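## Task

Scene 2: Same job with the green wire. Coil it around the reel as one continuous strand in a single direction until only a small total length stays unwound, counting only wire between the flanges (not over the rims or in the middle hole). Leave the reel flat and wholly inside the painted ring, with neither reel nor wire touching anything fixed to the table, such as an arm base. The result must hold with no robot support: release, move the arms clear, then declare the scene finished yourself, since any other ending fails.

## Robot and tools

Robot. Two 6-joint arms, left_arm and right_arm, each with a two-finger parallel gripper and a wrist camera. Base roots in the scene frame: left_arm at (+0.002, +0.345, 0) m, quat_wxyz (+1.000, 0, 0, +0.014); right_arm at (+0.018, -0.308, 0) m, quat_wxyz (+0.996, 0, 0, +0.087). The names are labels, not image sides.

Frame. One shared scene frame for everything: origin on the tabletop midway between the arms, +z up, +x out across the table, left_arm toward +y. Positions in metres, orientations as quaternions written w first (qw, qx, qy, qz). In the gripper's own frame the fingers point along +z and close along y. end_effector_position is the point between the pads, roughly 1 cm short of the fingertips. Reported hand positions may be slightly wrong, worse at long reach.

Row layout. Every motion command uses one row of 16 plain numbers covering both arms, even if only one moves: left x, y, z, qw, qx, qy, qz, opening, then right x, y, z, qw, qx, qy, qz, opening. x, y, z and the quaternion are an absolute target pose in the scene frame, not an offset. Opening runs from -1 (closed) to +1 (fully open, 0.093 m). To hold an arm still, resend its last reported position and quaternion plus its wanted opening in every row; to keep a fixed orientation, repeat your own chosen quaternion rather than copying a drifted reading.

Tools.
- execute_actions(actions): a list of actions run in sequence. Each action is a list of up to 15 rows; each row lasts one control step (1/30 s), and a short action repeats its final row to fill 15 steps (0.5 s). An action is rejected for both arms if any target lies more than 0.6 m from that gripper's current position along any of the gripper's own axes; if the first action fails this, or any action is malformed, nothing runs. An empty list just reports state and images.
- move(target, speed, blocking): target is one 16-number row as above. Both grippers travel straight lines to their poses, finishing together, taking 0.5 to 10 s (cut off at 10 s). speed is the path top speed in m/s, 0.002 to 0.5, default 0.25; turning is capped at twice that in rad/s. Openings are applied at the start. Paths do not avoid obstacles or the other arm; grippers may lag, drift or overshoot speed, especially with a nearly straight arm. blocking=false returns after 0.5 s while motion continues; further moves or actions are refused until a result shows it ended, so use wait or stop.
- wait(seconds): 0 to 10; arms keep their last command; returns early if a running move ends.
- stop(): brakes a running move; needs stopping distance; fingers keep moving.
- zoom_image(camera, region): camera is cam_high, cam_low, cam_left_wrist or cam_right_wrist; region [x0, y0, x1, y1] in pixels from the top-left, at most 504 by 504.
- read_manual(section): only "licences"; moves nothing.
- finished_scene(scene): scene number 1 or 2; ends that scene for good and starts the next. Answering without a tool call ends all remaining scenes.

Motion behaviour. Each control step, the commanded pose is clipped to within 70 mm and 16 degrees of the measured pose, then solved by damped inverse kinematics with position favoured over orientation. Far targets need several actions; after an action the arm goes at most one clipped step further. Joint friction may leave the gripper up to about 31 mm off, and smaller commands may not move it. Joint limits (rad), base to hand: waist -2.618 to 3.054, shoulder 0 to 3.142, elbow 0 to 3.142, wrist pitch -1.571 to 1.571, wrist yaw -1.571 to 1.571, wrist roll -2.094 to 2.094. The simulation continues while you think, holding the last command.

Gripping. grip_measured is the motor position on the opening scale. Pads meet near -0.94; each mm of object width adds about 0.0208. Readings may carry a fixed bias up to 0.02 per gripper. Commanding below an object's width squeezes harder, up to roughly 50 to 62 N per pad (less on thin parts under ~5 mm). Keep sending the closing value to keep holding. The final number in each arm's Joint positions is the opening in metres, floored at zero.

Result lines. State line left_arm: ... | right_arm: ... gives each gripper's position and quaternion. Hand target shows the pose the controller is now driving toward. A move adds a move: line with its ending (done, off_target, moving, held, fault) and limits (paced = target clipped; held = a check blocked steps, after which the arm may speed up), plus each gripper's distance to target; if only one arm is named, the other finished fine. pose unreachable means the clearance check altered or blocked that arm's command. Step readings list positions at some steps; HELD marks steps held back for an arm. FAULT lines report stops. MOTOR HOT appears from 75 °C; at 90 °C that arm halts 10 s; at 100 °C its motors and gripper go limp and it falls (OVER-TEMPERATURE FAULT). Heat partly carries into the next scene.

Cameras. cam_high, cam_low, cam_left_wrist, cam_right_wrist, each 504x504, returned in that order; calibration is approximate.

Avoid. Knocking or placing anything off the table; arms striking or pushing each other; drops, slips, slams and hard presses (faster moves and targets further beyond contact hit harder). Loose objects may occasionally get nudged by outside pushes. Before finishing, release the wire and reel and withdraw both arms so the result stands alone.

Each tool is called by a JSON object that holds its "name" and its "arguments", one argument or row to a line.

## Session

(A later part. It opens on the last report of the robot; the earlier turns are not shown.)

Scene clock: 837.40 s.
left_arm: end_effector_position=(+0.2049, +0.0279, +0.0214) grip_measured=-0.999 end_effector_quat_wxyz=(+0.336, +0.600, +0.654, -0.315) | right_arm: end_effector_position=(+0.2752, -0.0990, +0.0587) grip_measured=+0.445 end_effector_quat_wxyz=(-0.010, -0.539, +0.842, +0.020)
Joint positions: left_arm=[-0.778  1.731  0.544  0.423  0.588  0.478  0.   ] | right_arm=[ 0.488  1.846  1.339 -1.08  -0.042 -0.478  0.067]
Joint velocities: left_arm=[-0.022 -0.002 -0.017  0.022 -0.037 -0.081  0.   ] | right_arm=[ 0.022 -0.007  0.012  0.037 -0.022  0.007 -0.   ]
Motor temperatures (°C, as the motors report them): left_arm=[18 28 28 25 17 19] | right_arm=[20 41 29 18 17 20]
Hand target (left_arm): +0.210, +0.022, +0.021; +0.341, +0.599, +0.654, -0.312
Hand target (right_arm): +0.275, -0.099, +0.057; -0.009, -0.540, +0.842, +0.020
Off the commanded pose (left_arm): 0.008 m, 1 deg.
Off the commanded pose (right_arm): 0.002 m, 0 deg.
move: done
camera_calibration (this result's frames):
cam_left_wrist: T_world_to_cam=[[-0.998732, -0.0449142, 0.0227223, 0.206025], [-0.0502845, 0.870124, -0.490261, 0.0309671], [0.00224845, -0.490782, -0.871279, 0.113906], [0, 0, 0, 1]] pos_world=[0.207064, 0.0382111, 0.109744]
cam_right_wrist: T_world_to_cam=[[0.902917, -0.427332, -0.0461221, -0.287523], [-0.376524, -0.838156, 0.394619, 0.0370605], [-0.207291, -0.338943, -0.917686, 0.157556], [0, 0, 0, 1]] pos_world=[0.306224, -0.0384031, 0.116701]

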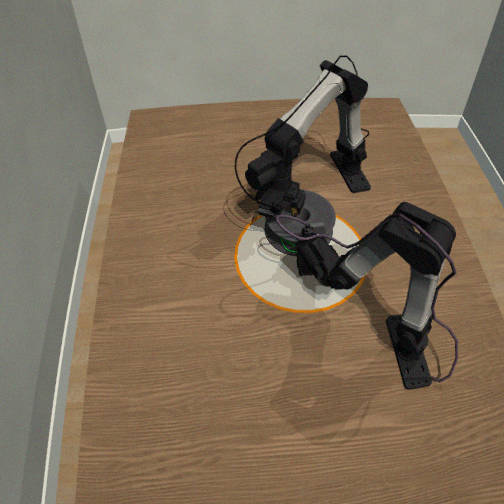

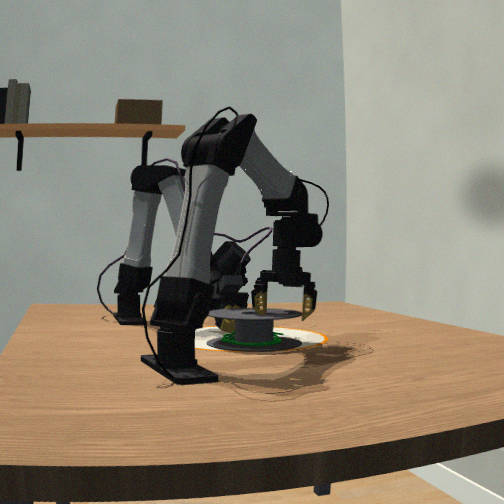

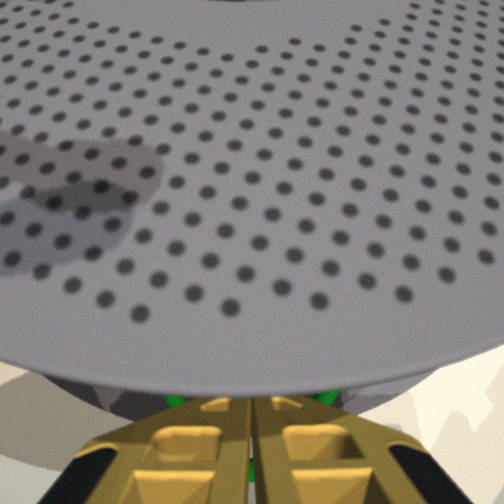

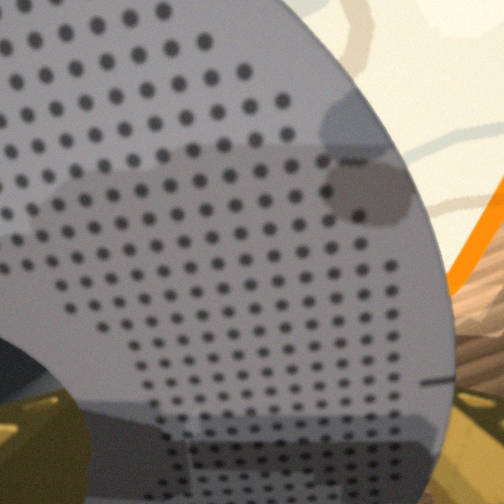

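{"name": "execute_actions", "arguments": {
  "actions": [
    [[0.206,0.03,0.034,0.341,0.599,0.654,-0.312,-1.0,0.2752,-0.099,0.057,-0.009,-0.54,0.842,0.02,0.28]],
    [[0.208,0.062,0.03,0.341,0.599,0.654,-0.312,-1.0,0.2752,-0.099,0.057,-0.009,-0.54,0.842,0.02,0.28]],
    [[0.209,0.062,0.006,0.341,0.599,0.654,-0.312,-1.0,0.2752,-0.099,0.057,-0.009,-0.54,0.842,0.02,0.28]]
  ]
}}

Scene clock: 839.60 s.
left_arm: end_effector_position=(+0.2129, +0.0579, +0.0148) grip_measured=-0.999 end_effector_quat_wxyz=(+0.347, +0.599, +0.652, -0.310) | right_arm: end_effector_position=(+0.2752, -0.0990, +0.0587) grip_measured=+0.445 end_effector_quat_wxyz=(-0.010, -0.539, +0.842, +0.020)
Joint positions: left_arm=[-0.674  1.715  0.479  0.442  0.651  0.566  0.   ] | right_arm=[ 0.488  1.846  1.339 -1.08  -0.042 -0.478  0.067]
Joint velocities: left_arm=[ 0.017 -0.012 -0.012 -0.051 -0.081 -0.051  0.   ] | right_arm=[ 0.002 -0.002  0.012  0.007  0.037  0.037 -0.   ]
Motor temperatures (°C, as the motors report them): left_arm=[18 28 28 25 17 19] | right_arm=[20 41 29 18 17 20]
Hand target (left_arm): +0.209, +0.062, +0.007; +0.341, +0.599, +0.654, -0.312
Hand target (right_arm): +0.275, -0.099, +0.057; -0.009, -0.540, +0.842, +0.020
Off the commanded pose (left_arm): 0.010 m, 1 deg.
Off the commanded pose (right_arm): 0.002 m, 0 deg.
Step readings (end_effector_position; steps 1 to 15: 1st action; 16 to 30: 2nd action; 31 to 45: 3rd action):
0: left_arm (+0.2053, +0.0280, +0.0213) | right_arm (+0.2752, -0.0990, +0.0587)
1: left_arm (+0.2049, +0.0283, +0.0216) | right_arm (+0.2752, -0.0990, +0.0587)
2: left_arm (+0.2043, +0.0289, +0.0225) | right_arm (+0.2752, -0.0990, +0.0587)
4: left_arm (+0.2043, +0.0289, +0.0259) | right_arm (+0.2752, -0.0990, +0.0587)
8: left_arm (+0.2042, +0.0290, +0.0279) | right_arm (+0.2752, -0.0990, +0.0587)
15: left_arm (+0.2032, +0.0299, +0.0265) | right_arm (+0.2752, -0.0990, +0.0587)
16: left_arm (+0.2036, +0.0327, +0.0268) | right_arm (+0.2752, -0.0990, +0.0587)
17: left_arm (+0.2061, +0.0393, +0.0269) | right_arm (+0.2752, -0.0990, +0.0587)
19: left_arm (+0.2132, +0.0529, +0.0257) | right_arm (+0.2752, -0.0990, +0.0587)
23: left_arm (+0.2154, +0.0594, +0.0256) | right_arm (+0.2752, -0.0990, +0.0587)
30: left_arm (+0.2128, +0.0592, +0.0258) | right_arm (+0.2752, -0.0990, +0.0587)
31: left_arm (+0.2128, +0.0589, +0.0250) | right_arm (+0.2752, -0.0990, +0.0587)
32: left_arm (+0.2129, +0.0586, +0.0226) | right_arm (+0.2752, -0.0990, +0.0587)
34: left_arm (+0.2109, +0.0602, +0.0145) | right_arm (+0.2752, -0.0990, +0.0587)
38: left_arm (+0.2121, +0.0586, +0.0146) | right_arm (+0.2752, -0.0990, +0.0587)
45: end_effector_position above
camera_calibration (this result's frames):
cam_left_wrist: T_world_to_cam=[[-0.998547, -0.0538314, 0.00239273, 0.216271], [-0.0478701, 0.86583, -0.498043, 0.00183362], [0.0247387, -0.497434, -0.867149, 0.118379], [0, 0, 0, 1]] pos_world=[0.213116, 0.0689401, 0.103048]
cam_right_wrist: T_world_to_cam=[[0.902917, -0.427332, -0.0461221, -0.287523], [-0.376524, -0.838156, 0.394619, 0.0370605], [-0.207291, -0.338943, -0.917686, 0.157556], [0, 0, 0, 1]] pos_world=[0.306224, -0.0384031, 0.116701]

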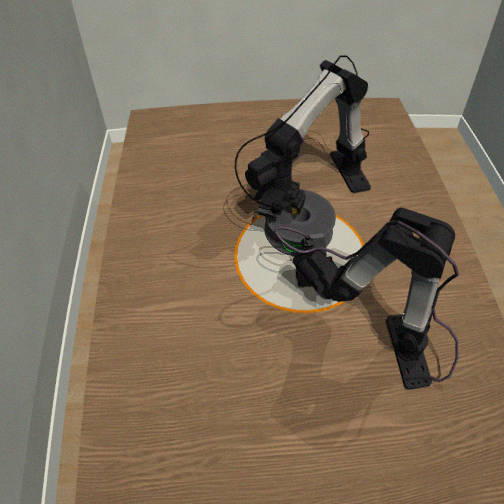

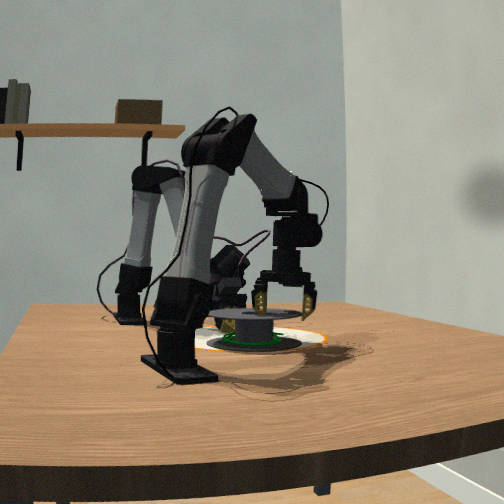

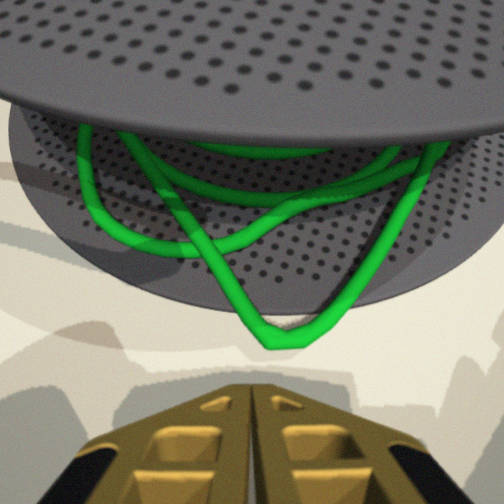

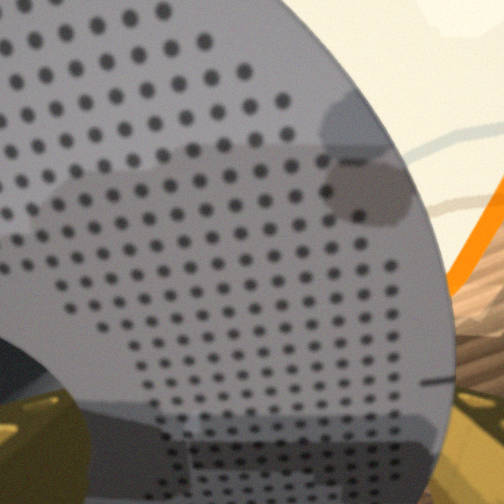

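{"name": "execute_actions", "arguments": {
  "actions": [
    [[0.203,0.054,0.014,0.341,0.599,0.654,-0.312,-1.0,0.2752,-0.099,0.057,-0.009,-0.54,0.842,0.02,0.28]]
  ]
}}

Scene clock: 840.50 s.
left_arm: end_effector_position=(+0.2067, +0.0528, +0.0144) grip_measured=-0.999 end_effector_quat_wxyz=(+0.340, +0.599, +0.653, -0.315) | right_arm: end_effector_position=(+0.2752, -0.0990, +0.0587) grip_measured=+0.445 end_effector_quat_wxyz=(-0.010, -0.539, +0.842, +0.020)
Joint positions: left_arm=[-0.7    1.715  0.479  0.444  0.643  0.541  0.   ] | right_arm=[ 0.488  1.846  1.339 -1.08  -0.042 -0.478  0.067]
Joint velocities: left_arm=[-0.002 -0.002 -0.002  0.066  0.007 -0.066  0.   ] | right_arm=[-0.007 -0.007 -0.007  0.051 -0.066 -0.022 -0.   ]
Motor temperatures (°C, as the motors report them): left_arm=[18 28 28 25 17 19] | right_arm=[20 41 29 18 17 20]
Hand target (left_arm): +0.203, +0.054, +0.014; +0.341, +0.599, +0.654, -0.312
Hand target (right_arm): +0.275, -0.099, +0.057; -0.009, -0.540, +0.842, +0.020
Off the commanded pose (left_arm): 0.004 m, 0 deg.
Off the commanded pose (right_arm): 0.002 m, 0 deg.
Step readings (end_effector_position):
0: left_arm (+0.2132, +0.0577, +0.0150) | right_arm (+0.2752, -0.0990, +0.0587)
1: left_arm (+0.2125, +0.0572, +0.0148) | right_arm (+0.2752, -0.0990, +0.0587)
2: left_arm (+0.2110, +0.0560, +0.0146) | right_arm (+0.2752, -0.0990, +0.0587)
4: left_arm (+0.2076, +0.0535, +0.0146) | right_arm (+0.2752, -0.0990, +0.0587)
8: left_arm (+0.2067, +0.0528, +0.0144) | right_arm (+0.2752, -0.0990, +0.0587)
15: end_effector_position above
camera_calibration (this result's frames):
cam_left_wrist: T_world_to_cam=[[-0.998703, -0.0475804, 0.0180984, 0.209275], [-0.0502864, 0.866776, -0.496156, 0.00619778], [0.00792004, -0.496422, -0.868045, 0.119141], [0, 0, 0, 1]] pos_world=[0.208372, 0.0637294, 0.102707]
cam_right_wrist: T_world_to_cam=[[0.902917, -0.427332, -0.0461221, -0.287523], [-0.376524, -0.838156, 0.394619, 0.0370605], [-0.207291, -0.338943, -0.917686, 0.157556], [0, 0, 0, 1]] pos_world=[0.306224, -0.0384031, 0.116701]

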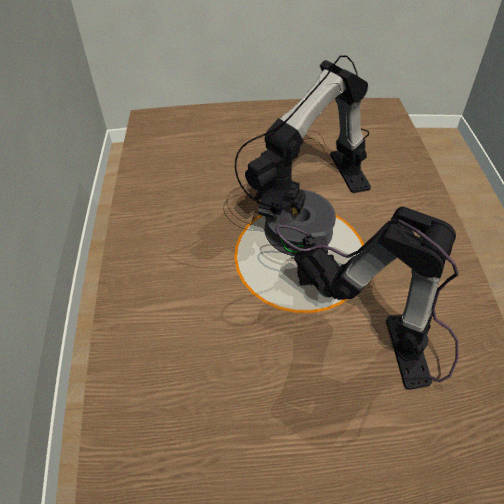

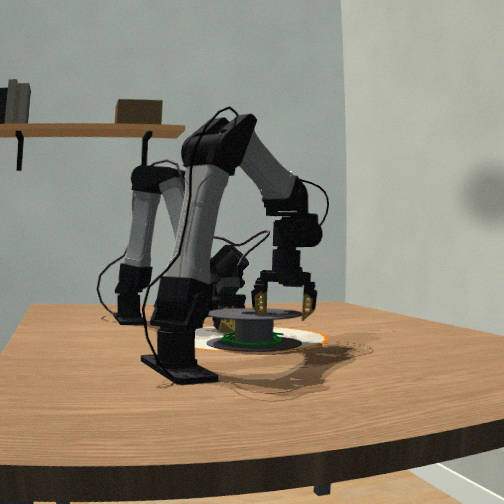

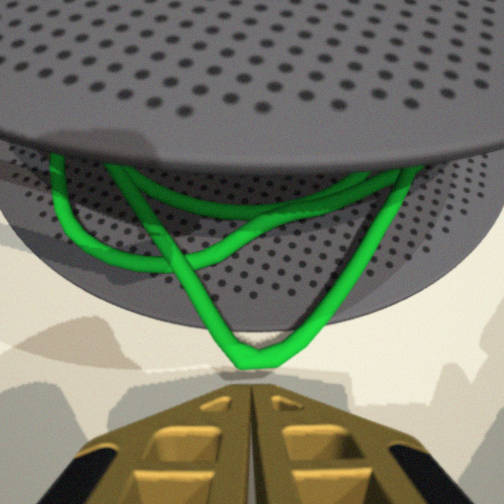

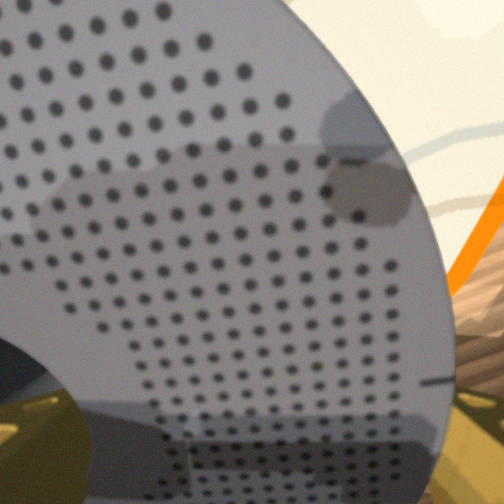

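Centered at table level. Push forward slowly.

{"name": "move", "arguments": {
  "target": [0.213,0.033,0.016,0.341,0.599,0.654,-0.312,-1.0,0.2752,-0.099,0.057,-0.009,-0.54,0.842,0.02,0.28],
  "speed": 0.04
}}

Scene clock: 841.57 s.
left_arm: end_effector_position=(+0.2090, +0.0379, +0.0180) grip_measured=-0.999 end_effector_quat_wxyz=(+0.341, +0.599, +0.652, -0.316) | right_arm: end_effector_position=(+0.2752, -0.0990, +0.0587) grip_measured=+0.445 end_effector_quat_wxyz=(-0.010, -0.539, +0.842, +0.020)
Joint positions: left_arm=[-0.738  1.736  0.522  0.444  0.617  0.508  0.   ] | right_arm=[ 0.488  1.846  1.339 -1.08  -0.042 -0.478  0.067]
Joint velocities: left_arm=[ 0.007 -0.002 -0.002  0.007 -0.066  0.007  0.   ] | right_arm=[-0.002  0.007  0.002  0.037  0.022  0.051  0.001]
Motor temperatures (°C, as the motors report them): left_arm=[18 28 28 25 17 19] | right_arm=[20 41 29 18 17 20]
Hand target (left_arm): +0.213, +0.033, +0.016; +0.341, +0.599, +0.654, -0.312
Hand target (right_arm): +0.275, -0.099, +0.057; -0.009, -0.540, +0.842, +0.020
Off the commanded pose (left_arm): 0.007 m, 1 deg.
Off the commanded pose (right_arm): 0.002 m, 0 deg.
move: done
camera_calibration (this result's frames):
cam_left_wrist: T_world_to_cam=[[-0.99879, -0.0462112, 0.0168211, 0.210771], [-0.0484485, 0.865956, -0.497768, 0.0206663], [0.00843613, -0.49798, -0.867147, 0.114779], [0, 0, 0, 1]] pos_world=[0.210549, 0.0490017, 0.106272]
cam_right_wrist: T_world_to_cam=[[0.902917, -0.427332, -0.0461221, -0.287523], [-0.376524, -0.838156, 0.394619, 0.0370605], [-0.207291, -0.338943, -0.917686, 0.157556], [0, 0, 0, 1]] pos_world=[0.306224, -0.0384031, 0.116701]

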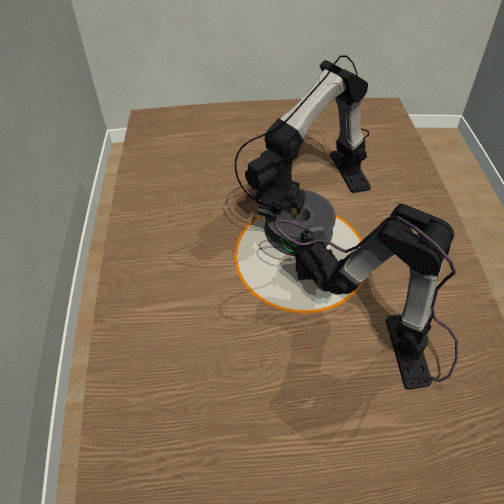

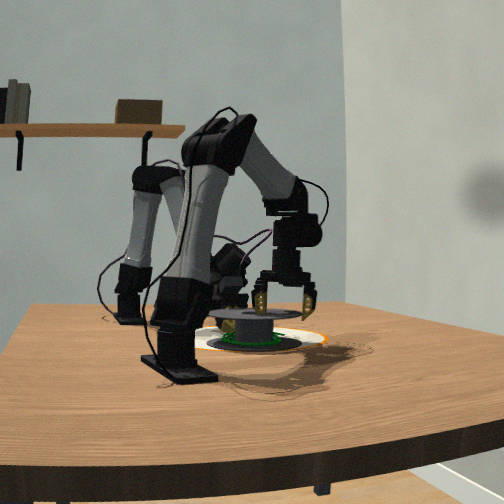

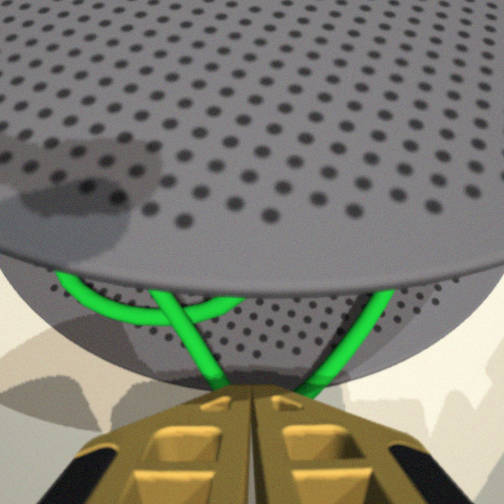

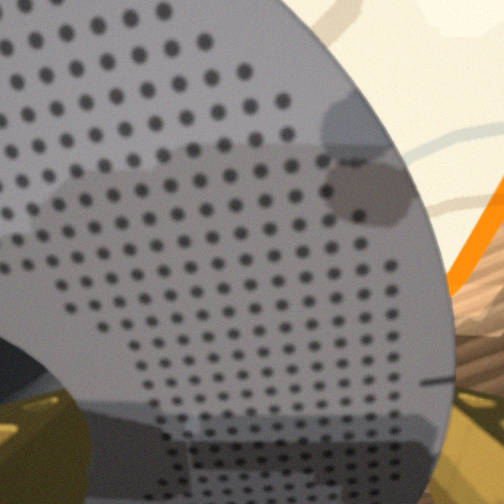

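{"name": "execute_actions", "arguments": {
  "actions": [
    [[0.209,0.04,0.034,0.341,0.599,0.654,-0.312,-1.0,0.2752,-0.099,0.057,-0.009,-0.54,0.842,0.02,0.28]],
    [[0.204,0.056,0.036,0.341,0.599,0.654,-0.312,-0.15,0.2752,-0.099,0.057,-0.009,-0.54,0.842,0.02,0.28]]
  ]
}}

Scene clock: 845.23 s.
left_arm: end_effector_position=(+0.2079, +0.0519, +0.0335) grip_measured=-0.152 end_effector_quat_wxyz=(+0.342, +0.598, +0.655, -0.308) | right_arm: end_effector_position=(+0.2752, -0.0990, +0.0587) grip_measured=+0.445 end_effector_quat_wxyz=(-0.010, -0.539, +0.842, +0.020)
Joint positions: left_arm=[-0.708  1.625  0.505  0.334  0.622  0.535  0.038] | right_arm=[ 0.488  1.846  1.339 -1.08  -0.042 -0.478  0.067]
Joint velocities: left_arm=[ 0.002 -0.032  0.012  0.037 -0.007 -0.007 -0.001] | right_arm=[-0.017 -0.012 -0.007  0.007  0.007  0.022 -0.   ]
Motor temperatures (°C, as the motors report them): left_arm=[18 28 28 25 17 19] | right_arm=[20 41 29 18 17 20]
Hand target (left_arm): +0.204, +0.056, +0.036; +0.341, +0.599, +0.654, -0.312
Hand target (right_arm): +0.275, -0.099, +0.057; -0.009, -0.540, +0.842, +0.020
Off the commanded pose (left_arm): 0.006 m, 0 deg.
Off the commanded pose (right_arm): 0.002 m, 0 deg.
Step readings (end_effector_position; steps 1 to 15: 1st action; 16 to 30: 2nd action):
0: left_arm (+0.2090, +0.0379, +0.0180) | right_arm (+0.2752, -0.0990, +0.0587)
1: left_arm (+0.2084, +0.0386, +0.0185) | right_arm (+0.2752, -0.0990, +0.0587)
2: left_arm (+0.2073, +0.0395, +0.0202) | right_arm (+0.2752, -0.0990, +0.0587)
4: left_arm (+0.2071, +0.0397, +0.0255) | right_arm (+0.2752, -0.0990, +0.0587)
8: left_arm (+0.2062, +0.0404, +0.0275) | right_arm (+0.2752, -0.0990, +0.0587)
15: left_arm (+0.2042, +0.0422, +0.0248) | right_arm (+0.2752, -0.0990, +0.0587)
16: left_arm (+0.2043, +0.0434, +0.0254) | right_arm (+0.2752, -0.0990, +0.0587)
17: left_arm (+0.2049, +0.0461, +0.0271) | right_arm (+0.2752, -0.0990, +0.0587)
19: left_arm (+0.2073, +0.0501, +0.0311) | right_arm (+0.2752, -0.0990, +0.0587)
23: left_arm (+0.2092, +0.0511, +0.0347) | right_arm (+0.2752, -0.0990, +0.0587)
30: end_effector_position above
camera_calibration (this result's frames):
cam_left_wrist: T_world_to_cam=[[-0.998276, -0.0580349, 0.00875952, 0.210839], [-0.0548746, 0.869944, -0.490088, 0.0170867], [0.0208219, -0.489723, -0.871629, 0.132286], [0, 0, 0, 1]] pos_world=[0.208659, 0.062155, 0.121831]
cam_right_wrist: T_world_to_cam=[[0.902917, -0.427332, -0.0461221, -0.287523], [-0.376524, -0.838156, 0.394619, 0.0370605], [-0.207291, -0.338943, -0.917686, 0.157556], [0, 0, 0, 1]] pos_world=[0.306224, -0.0384031, 0.116701]

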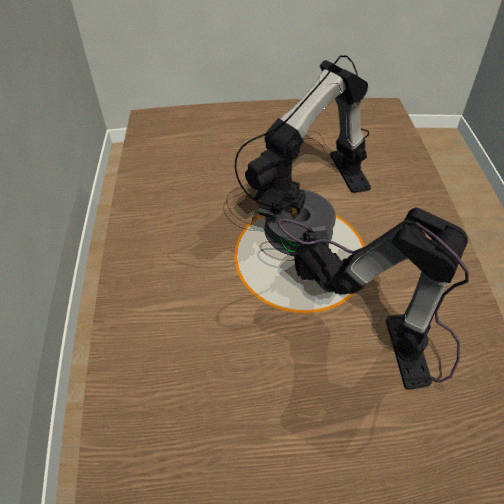

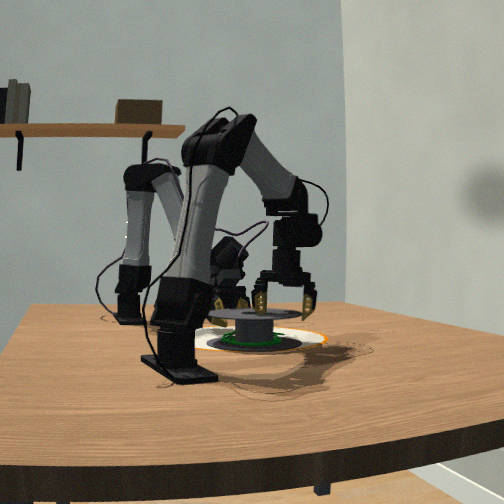

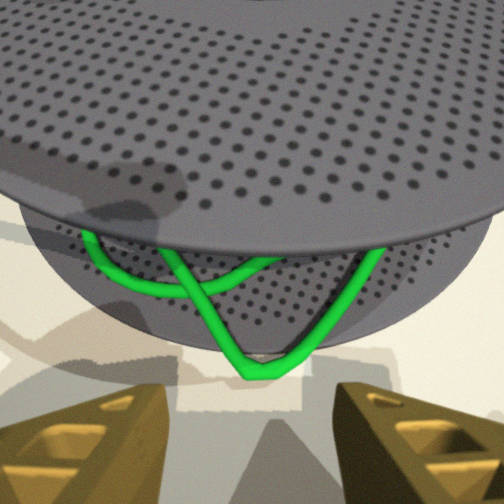

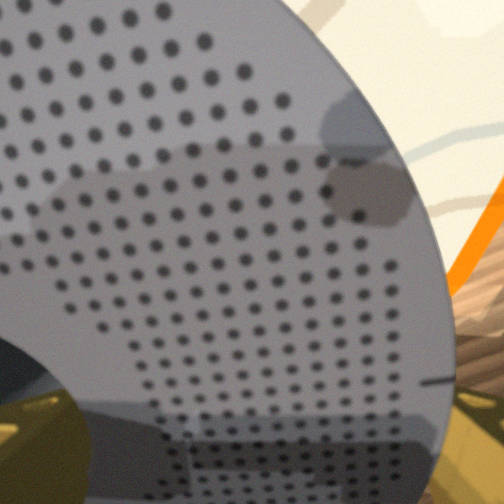

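{"name": "move", "arguments": {
  "target": [0.17,0.10,0.07,0.415,0.389,0.797,-0.202,-0.15,0.2752,-0.099,0.057,-0.009,-0.54,0.842,0.02,0.28],
  "speed": 0.2
}}

{"name": "zoom_image", "arguments": {
  "camera": "cam_low",
  "region": [190,290,330,360]
}}

Scene clock: 848.07 s.
left_arm: end_effector_position=(+0.1738, +0.0983, +0.0658) grip_measured=-0.152 end_effector_quat_wxyz=(+0.412, +0.392, +0.797, -0.203) | right_arm: end_effector_position=(+0.2752, -0.0990, +0.0587) grip_measured=+0.445 end_effector_quat_wxyz=(-0.010, -0.539, +0.842, +0.020)
Joint positions: left_arm=[-1.03   1.064  0.245  0.2   -0.071 -0.051  0.038] | right_arm=[ 0.488  1.846  1.339 -1.08  -0.042 -0.478  0.067]
Joint velocities: left_arm=[ 0.017  0.002 -0.012 -0.051 -0.066  0.081 -0.001] | right_arm=[ 0.012 -0.002 -0.002  0.007  0.007  0.037 -0.001]
Motor temperatures (°C, as the motors report them): left_arm=[18 28 28 25 17 19] | right_arm=[20 42 29 18 17 20]
Hand target (left_arm): +0.172, +0.100, +0.067; +0.415, +0.390, +0.797, -0.202
Hand target (right_arm): +0.275, -0.099, +0.057; -0.009, -0.540, +0.842, +0.020
Off the commanded pose (left_arm): 0.006 m, 1 deg.
Off the commanded pose (right_arm): 0.002 m, 0 deg.
move: done
camera_calibration (this result's frames):
cam_left_wrist: T_world_to_cam=[[-0.813786, -0.580985, 0.0144239, 0.198157], [-0.513487, 0.707174, -0.486042, 0.0861531], [0.272183, -0.40294, -0.873817, 0.131776], [0, 0, 0, 1]] pos_world=[0.169628, 0.107299, 0.154164]
cam_right_wrist: T_world_to_cam=[[0.902917, -0.427332, -0.0461221, -0.287523], [-0.376524, -0.838156, 0.394619, 0.0370605], [-0.207291, -0.338943, -0.917686, 0.157556], [0, 0, 0, 1]] pos_world=[0.306224, -0.0384031, 0.116701]

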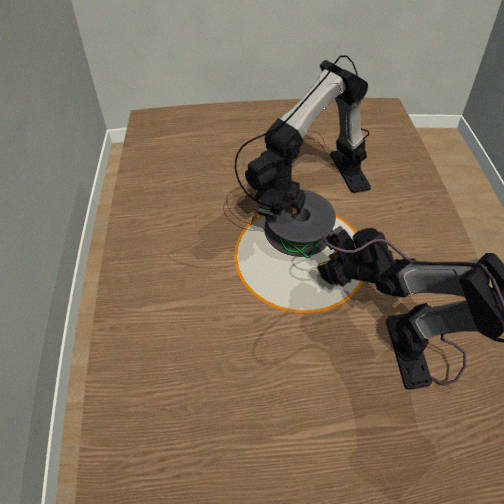

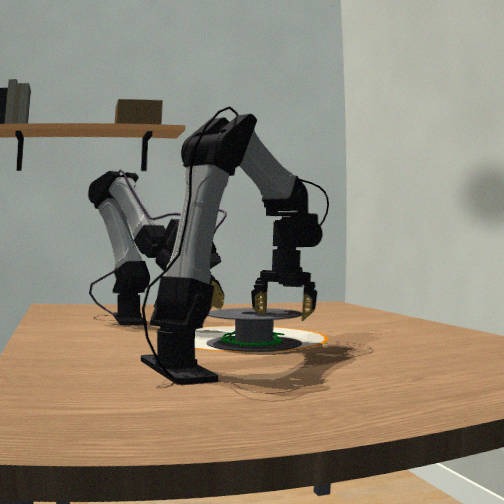

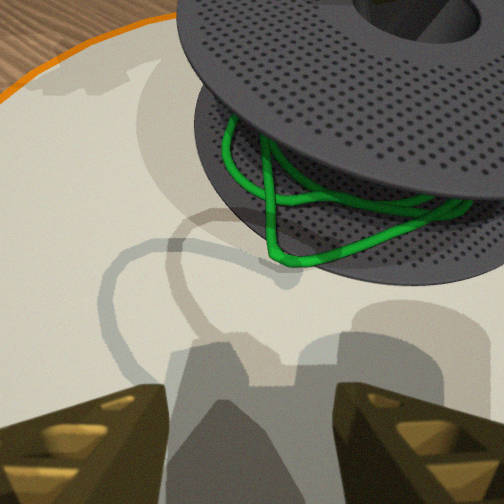

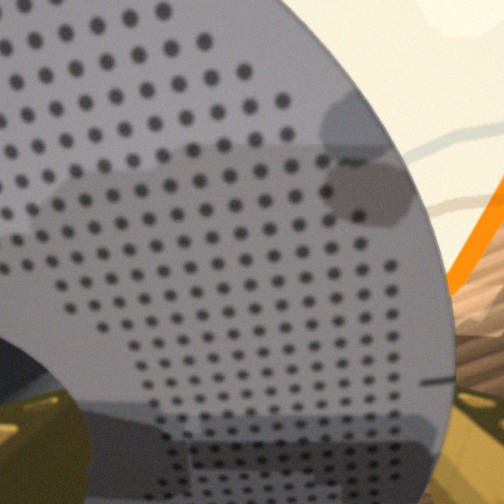

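Region (190, 290, 330, 360) of cam_low's 504x504 image, scaled by 3.600, with more detail than that image has.

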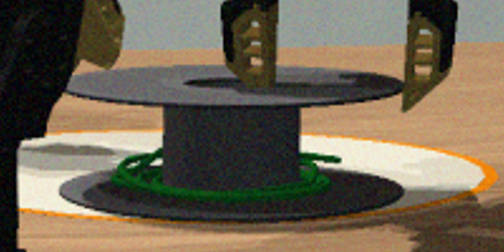

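{"name": "move", "arguments": {
  "target": [0.16,0.22,0.16,0,0.423,-0.906,0,1.0,0.283,-0.065,0.057,-0.009,-0.54,0.842,0.02,0.28],
  "speed": 0.25
}}

Scene clock: 853.70 s.
left_arm: end_effector_position=(+0.1611, +0.2200, +0.1602) grip_measured=+0.991 end_effector_quat_wxyz=(+0.010, -0.421, +0.907, -0.009) | right_arm: end_effector_position=(+0.2790, -0.0737, +0.0573) grip_measured=+0.445 end_effector_quat_wxyz=(-0.016, -0.541, +0.841, +0.019)
Joint positions: left_arm=[-0.701  1.288  1.189 -1.448 -0.01  -1.542  0.093] | right_arm=[ 0.538  1.927  1.441 -1.111 -0.042 -0.432  0.067]
Joint velocities: left_arm=[ 0.012 -0.017  0.017 -0.037  0.022 -0.051  0.   ] | right_arm=[ 0.002  0.017  0.007 -0.037 -0.022 -0.037 -0.001]
Motor temperatures (°C, as the motors report them): left_arm=[18 28 28 24 17 19] | right_arm=[20 41 29 18 17 20]
Hand target (left_arm): +0.161, +0.219, +0.161; -0.001, -0.428, +0.904, -0.002
Hand target (right_arm): +0.283, -0.065, +0.057; -0.009, -0.540, +0.842, +0.019
Off the commanded pose (left_arm): 0.001 m, 2 deg.
Off the commanded pose (right_arm): 0.010 m, 1 deg.
move: done
camera_calibration (this result's frames):
cam_left_wrist: T_world_to_cam=[[0.756193, -0.651494, 0.061063, 0.0122898], [-0.611444, -0.670292, 0.420529, 0.213057], [-0.233042, -0.355338, -0.905222, 0.342748], [0, 0, 0, 1]] pos_world=[0.200854, 0.272609, 0.219916]
cam_right_wrist: T_world_to_cam=[[0.904635, -0.423185, -0.0504919, -0.280067], [-0.368954, -0.836937, 0.40424, 0.0577074], [-0.213327, -0.347061, -0.913258, 0.166412], [0, 0, 0, 1]] pos_world=[0.31015, -0.0124675, 0.114508]

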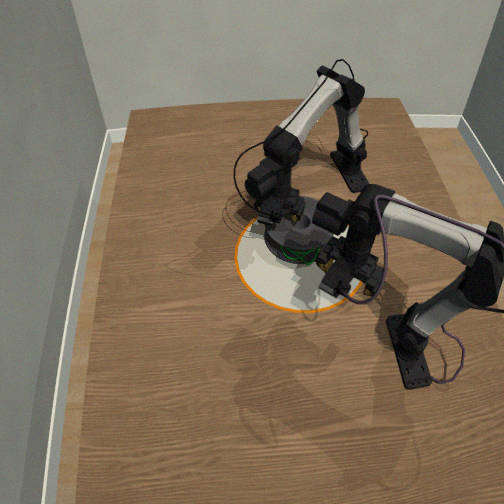

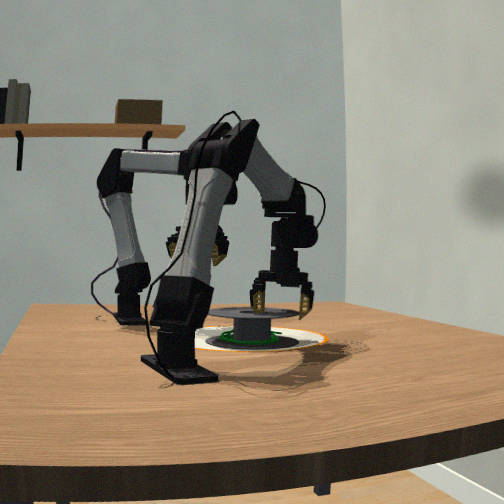

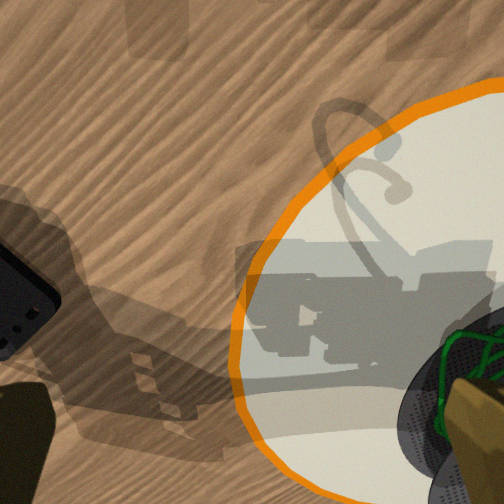

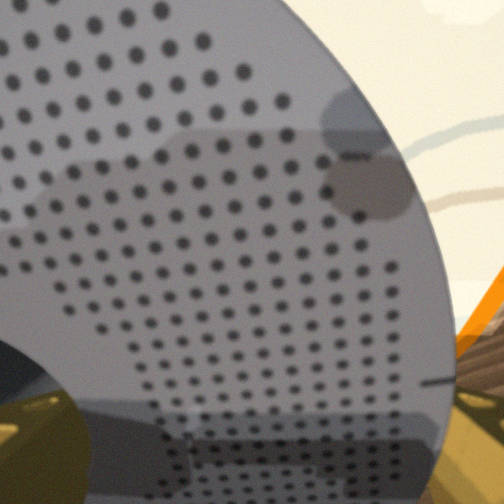

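Continue dragging the reel north while parking left.

{"name": "move", "arguments": {
  "target": [0.14,0.42,0.16,0,0.574,-0.819,0,1.0,0.296,-0.012,0.057,-0.009,-0.54,0.842,0.02,0.28],
  "speed": 0.15
}}

{"name": "zoom_image", "arguments": {
  "camera": "cam_high",
  "region": [220,180,390,330]
}}

Scene clock: 856.10 s.
left_arm: end_effector_position=(+0.1417, +0.4154, +0.1601) grip_measured=+0.991 end_effector_quat_wxyz=(+0.013, -0.574, +0.819, -0.001) | right_arm: end_effector_position=(+0.2934, -0.0196, +0.0573) grip_measured=+0.445 end_effector_quat_wxyz=(-0.014, -0.542, +0.840, +0.020)
Joint positions: left_arm=[ 0.442  1.114  1.081 -1.513 -0.001 -0.753  0.093] | right_arm=[ 0.617  2.104  1.7   -1.186 -0.045 -0.355  0.067]
Joint velocities: left_arm=[ 0.007 -0.012 -0.007 -0.051  0.051  0.066  0.001] | right_arm=[-0.007  0.007 -0.007  0.007  0.051 -0.081 -0.   ]
Motor temperatures (°C, as the motors report them): left_arm=[18 27 28 24 17 19] | right_arm=[20 42 29 18 17 20]
Hand target (left_arm): +0.145, +0.417, +0.160; +0.004, -0.574, +0.819, -0.005
Hand target (right_arm): +0.296, -0.012, +0.056; -0.009, -0.540, +0.842, +0.018
Off the commanded pose (left_arm): 0.005 m, 1 deg.
Off the commanded pose (right_arm): 0.008 m, 1 deg.
move: done
camera_calibration (this result's frames):
cam_left_wrist: T_world_to_cam=[[0.934976, -0.350585, 0.0539403, 0.00509236], [-0.340525, -0.844569, 0.413214, 0.367421], [-0.0993103, -0.404713, -0.909035, 0.409719], [0, 0, 0, 1]] pos_world=[0.161044, 0.477917, 0.220351]
cam_right_wrist: T_world_to_cam=[[0.905247, -0.421974, -0.0496598, -0.270464], [-0.368855, -0.838494, 0.40109, 0.108414], [-0.210889, -0.344768, -0.914692, 0.187673], [0, 0, 0, 1]] pos_world=[0.324404, 0.0414795, 0.114747]

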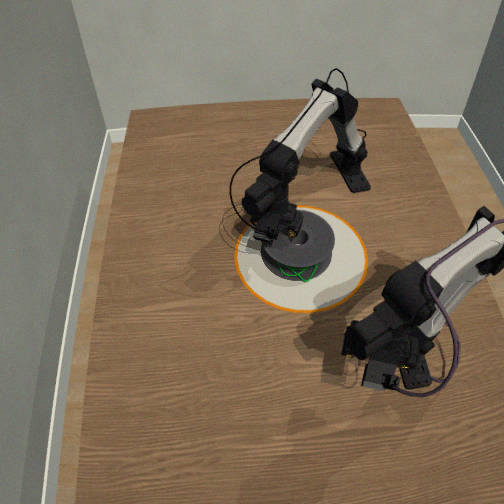

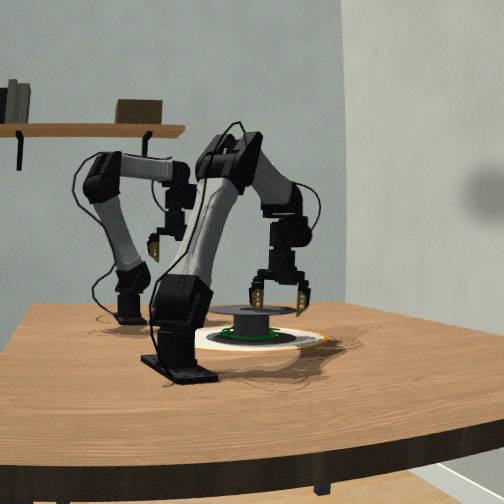

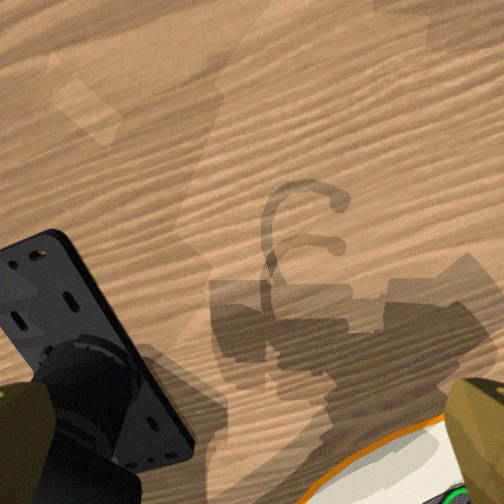

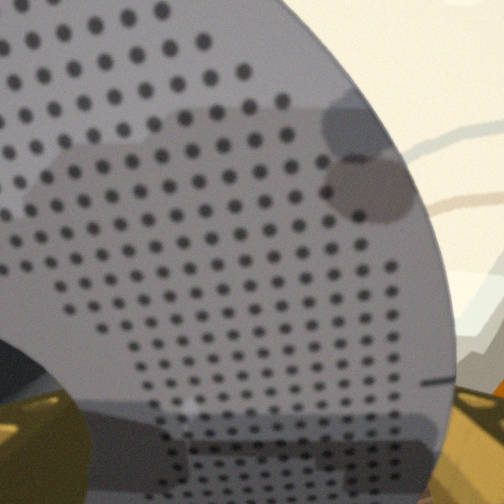

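Region (220, 180, 390, 330) of cam_high's 504x504 image, scaled by 2.965, with more detail than that image has; it fills the top 445 rows of this view, and the rest is white.

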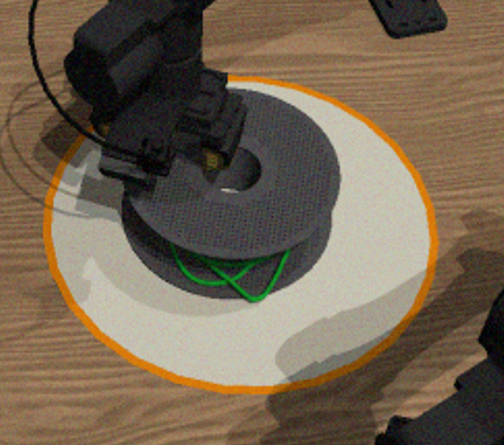

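{"name": "execute_actions", "arguments": {
  "actions": [
    [[0.2934,-0.0196,0.057,-0.009,-0.54,0.842,0.02,1.0,0.2934,-0.0196,0.057,-0.009,-0.54,0.842,0.02,1.0]]
  ]
}}

Scene clock: 857.27 s.
left_arm: end_effector_position=(+0.1751, +0.1911, +0.1115) grip_measured=+0.992 end_effector_quat_wxyz=(-0.043, -0.462, +0.885, +0.035) | right_arm: end_effector_position=(+0.2938, -0.0189, +0.0573) grip_measured=+0.990 end_effector_quat_wxyz=(-0.013, -0.541, +0.841, +0.021)
Joint positions: left_arm=[-0.716  1.509  1.171 -1.331  0.052 -1.649  0.093] | right_arm=[ 0.617  2.104  1.7   -1.183 -0.046 -0.354  0.093]
Joint velocities: left_arm=[-1.028  1.414  0.979  0.52  -0.051 -1.473  0.001] | right_arm=[-0.007  0.007 -0.017 -0.022 -0.007 -0.022 -0.001]
Motor temperatures (°C, as the motors report them): left_arm=[18 27 28 24 17 19] | right_arm=[20 42 29 18 17 20]
Hand target (left_arm): +0.196, +0.151, +0.104; -0.028, -0.529, +0.848, +0.006
Hand target (right_arm): +0.293, -0.020, +0.057; -0.009, -0.540, +0.842, +0.020
Off the commanded pose (left_arm): 0.248 m, 11 deg; position clipped at the last step of the last action.
Off the commanded pose (right_arm): 0.001 m, 0 deg.
Step readings (end_effector_position):
0: left_arm (+0.1417, +0.4154, +0.1601) | right_arm (+0.2934, -0.0196, +0.0573)
1: left_arm (+0.1437, +0.4099, +0.1586) | right_arm (+0.2933, -0.0194, +0.0573)
2: left_arm (+0.1486, +0.3929, +0.1559) | right_arm (+0.2936, -0.0191, +0.0573)
4: left_arm (+0.1546, +0.3567, +0.1504) | right_arm (+0.2937, -0.0190, +0.0573)
8: left_arm (+0.1593, +0.2912, +0.1388) | right_arm (+0.2938, -0.0189, +0.0573)
15: end_effector_position above
camera_calibration (this result's frames):
cam_left_wrist: T_world_to_cam=[[0.813824, -0.577629, -0.0635336, -0.0244563], [-0.486255, -0.736763, 0.469825, 0.208013], [-0.318194, -0.351461, -0.88047, 0.303059], [0, 0, 0, 1]] pos_world=[0.217482, 0.245643, 0.16755]
cam_right_wrist: T_world_to_cam=[[0.90482, -0.422882, -0.0497063, -0.270422], [-0.370356, -0.839232, 0.398153, 0.109707], [-0.210087, -0.341848, -0.915971, 0.18787], [0, 0, 0, 1]] pos_world=[0.324783, 0.041936, 0.114962]

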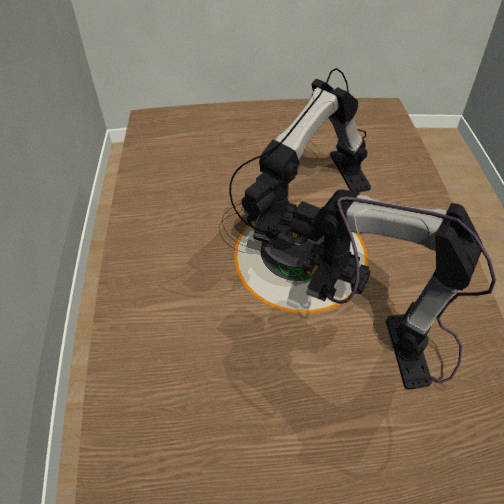

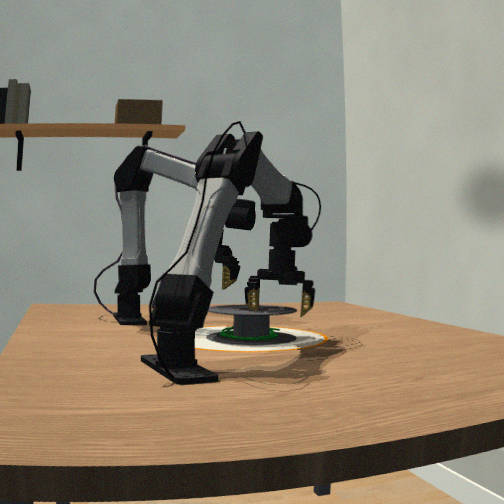

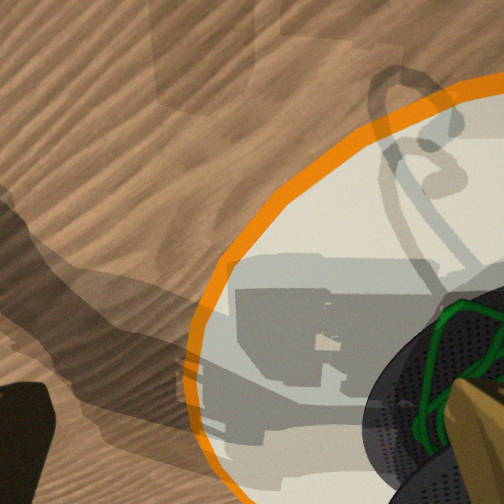

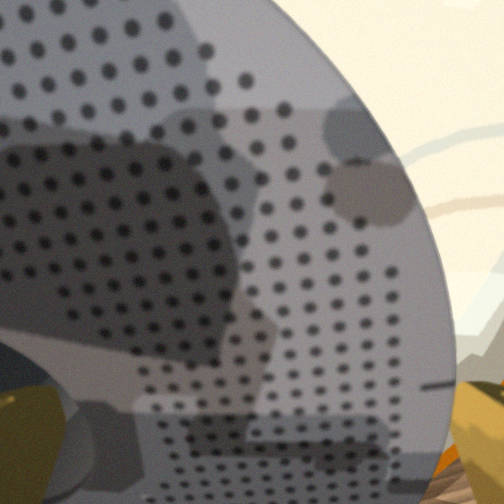

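{"name": "move", "arguments": {
  "target": [0.16,0.24,0.17,0,0.423,-0.906,0,1.0, 0.2934,-0.0196,0.12,-0.009,-0.54,0.842,0.02,1.0],
  "speed": 0.15
}}

Scene clock: 859.70 s.
left_arm: end_effector_position=(+0.1625, +0.2341, +0.1645) grip_measured=+0.992 end_effector_quat_wxyz=(-0.007, -0.422, +0.907, -0.001) | right_arm: end_effector_position=(+0.2938, -0.0189, +0.1105) grip_measured=+0.990 end_effector_quat_wxyz=(-0.017, -0.541, +0.841, +0.020)
Joint positions: left_arm=[-0.621  1.29   1.208 -1.494  0.012 -1.465  0.093] | right_arm=[ 0.617  2.098  1.902 -1.398 -0.046 -0.354  0.093]
Joint velocities: left_arm=[-0.017 -0.012  0.027 -0.081 -0.007  0.037  0.001] | right_arm=[ 0.017  0.002  0.007 -0.022 -0.007 -0.007  0.001]
Motor temperatures (°C, as the motors report them): left_arm=[18 27 28 23 17 19] | right_arm=[20 43 29 18 17 20]
Hand target (left_arm): +0.161, +0.240, +0.169; +0.000, -0.423, +0.906, -0.001
Hand target (right_arm): +0.294, -0.019, +0.120; -0.009, -0.540, +0.842, +0.020
Off the commanded pose (left_arm): 0.008 m, 1 deg.
Off the commanded pose (right_arm): 0.010 m, 1 deg.
move: done
camera_calibration (this result's frames):
cam_left_wrist: T_world_to_cam=[[0.759266, -0.649934, 0.0331711, 0.0239], [-0.594278, -0.67167, 0.442372, 0.215462], [-0.265233, -0.355591, -0.896218, 0.355764], [0, 0, 0, 1]] pos_world=[0.204258, 0.28676, 0.222735]
cam_right_wrist: T_world_to_cam=[[0.904561, -0.423144, -0.0521418, -0.267444], [-0.368309, -0.837166, 0.404353, 0.0872956], [-0.214751, -0.346558, -0.913115, 0.237571], [0, 0, 0, 1]] pos_world=[0.32509, 0.0422458, 0.167687]

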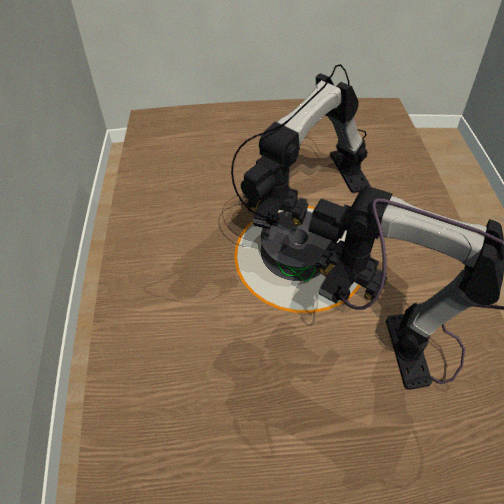

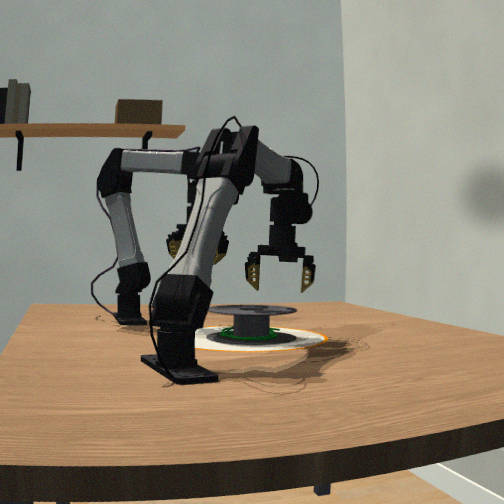

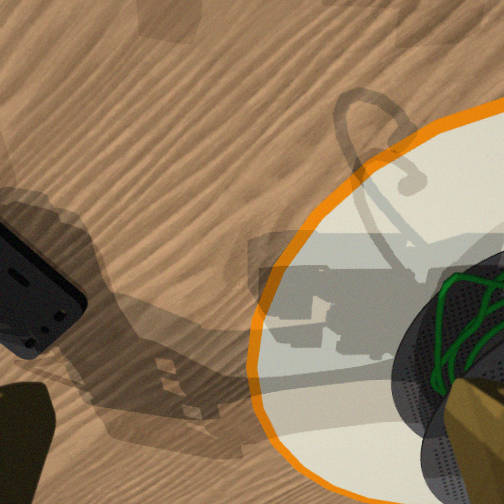

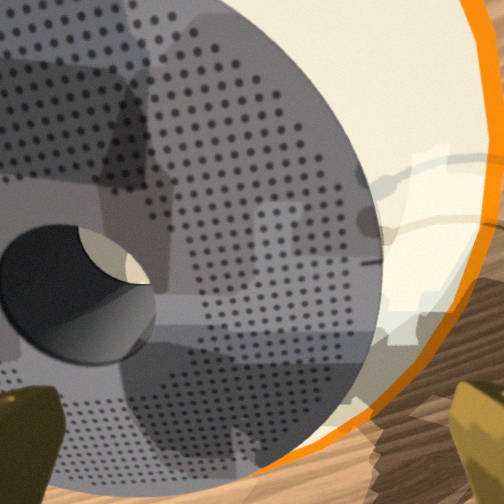

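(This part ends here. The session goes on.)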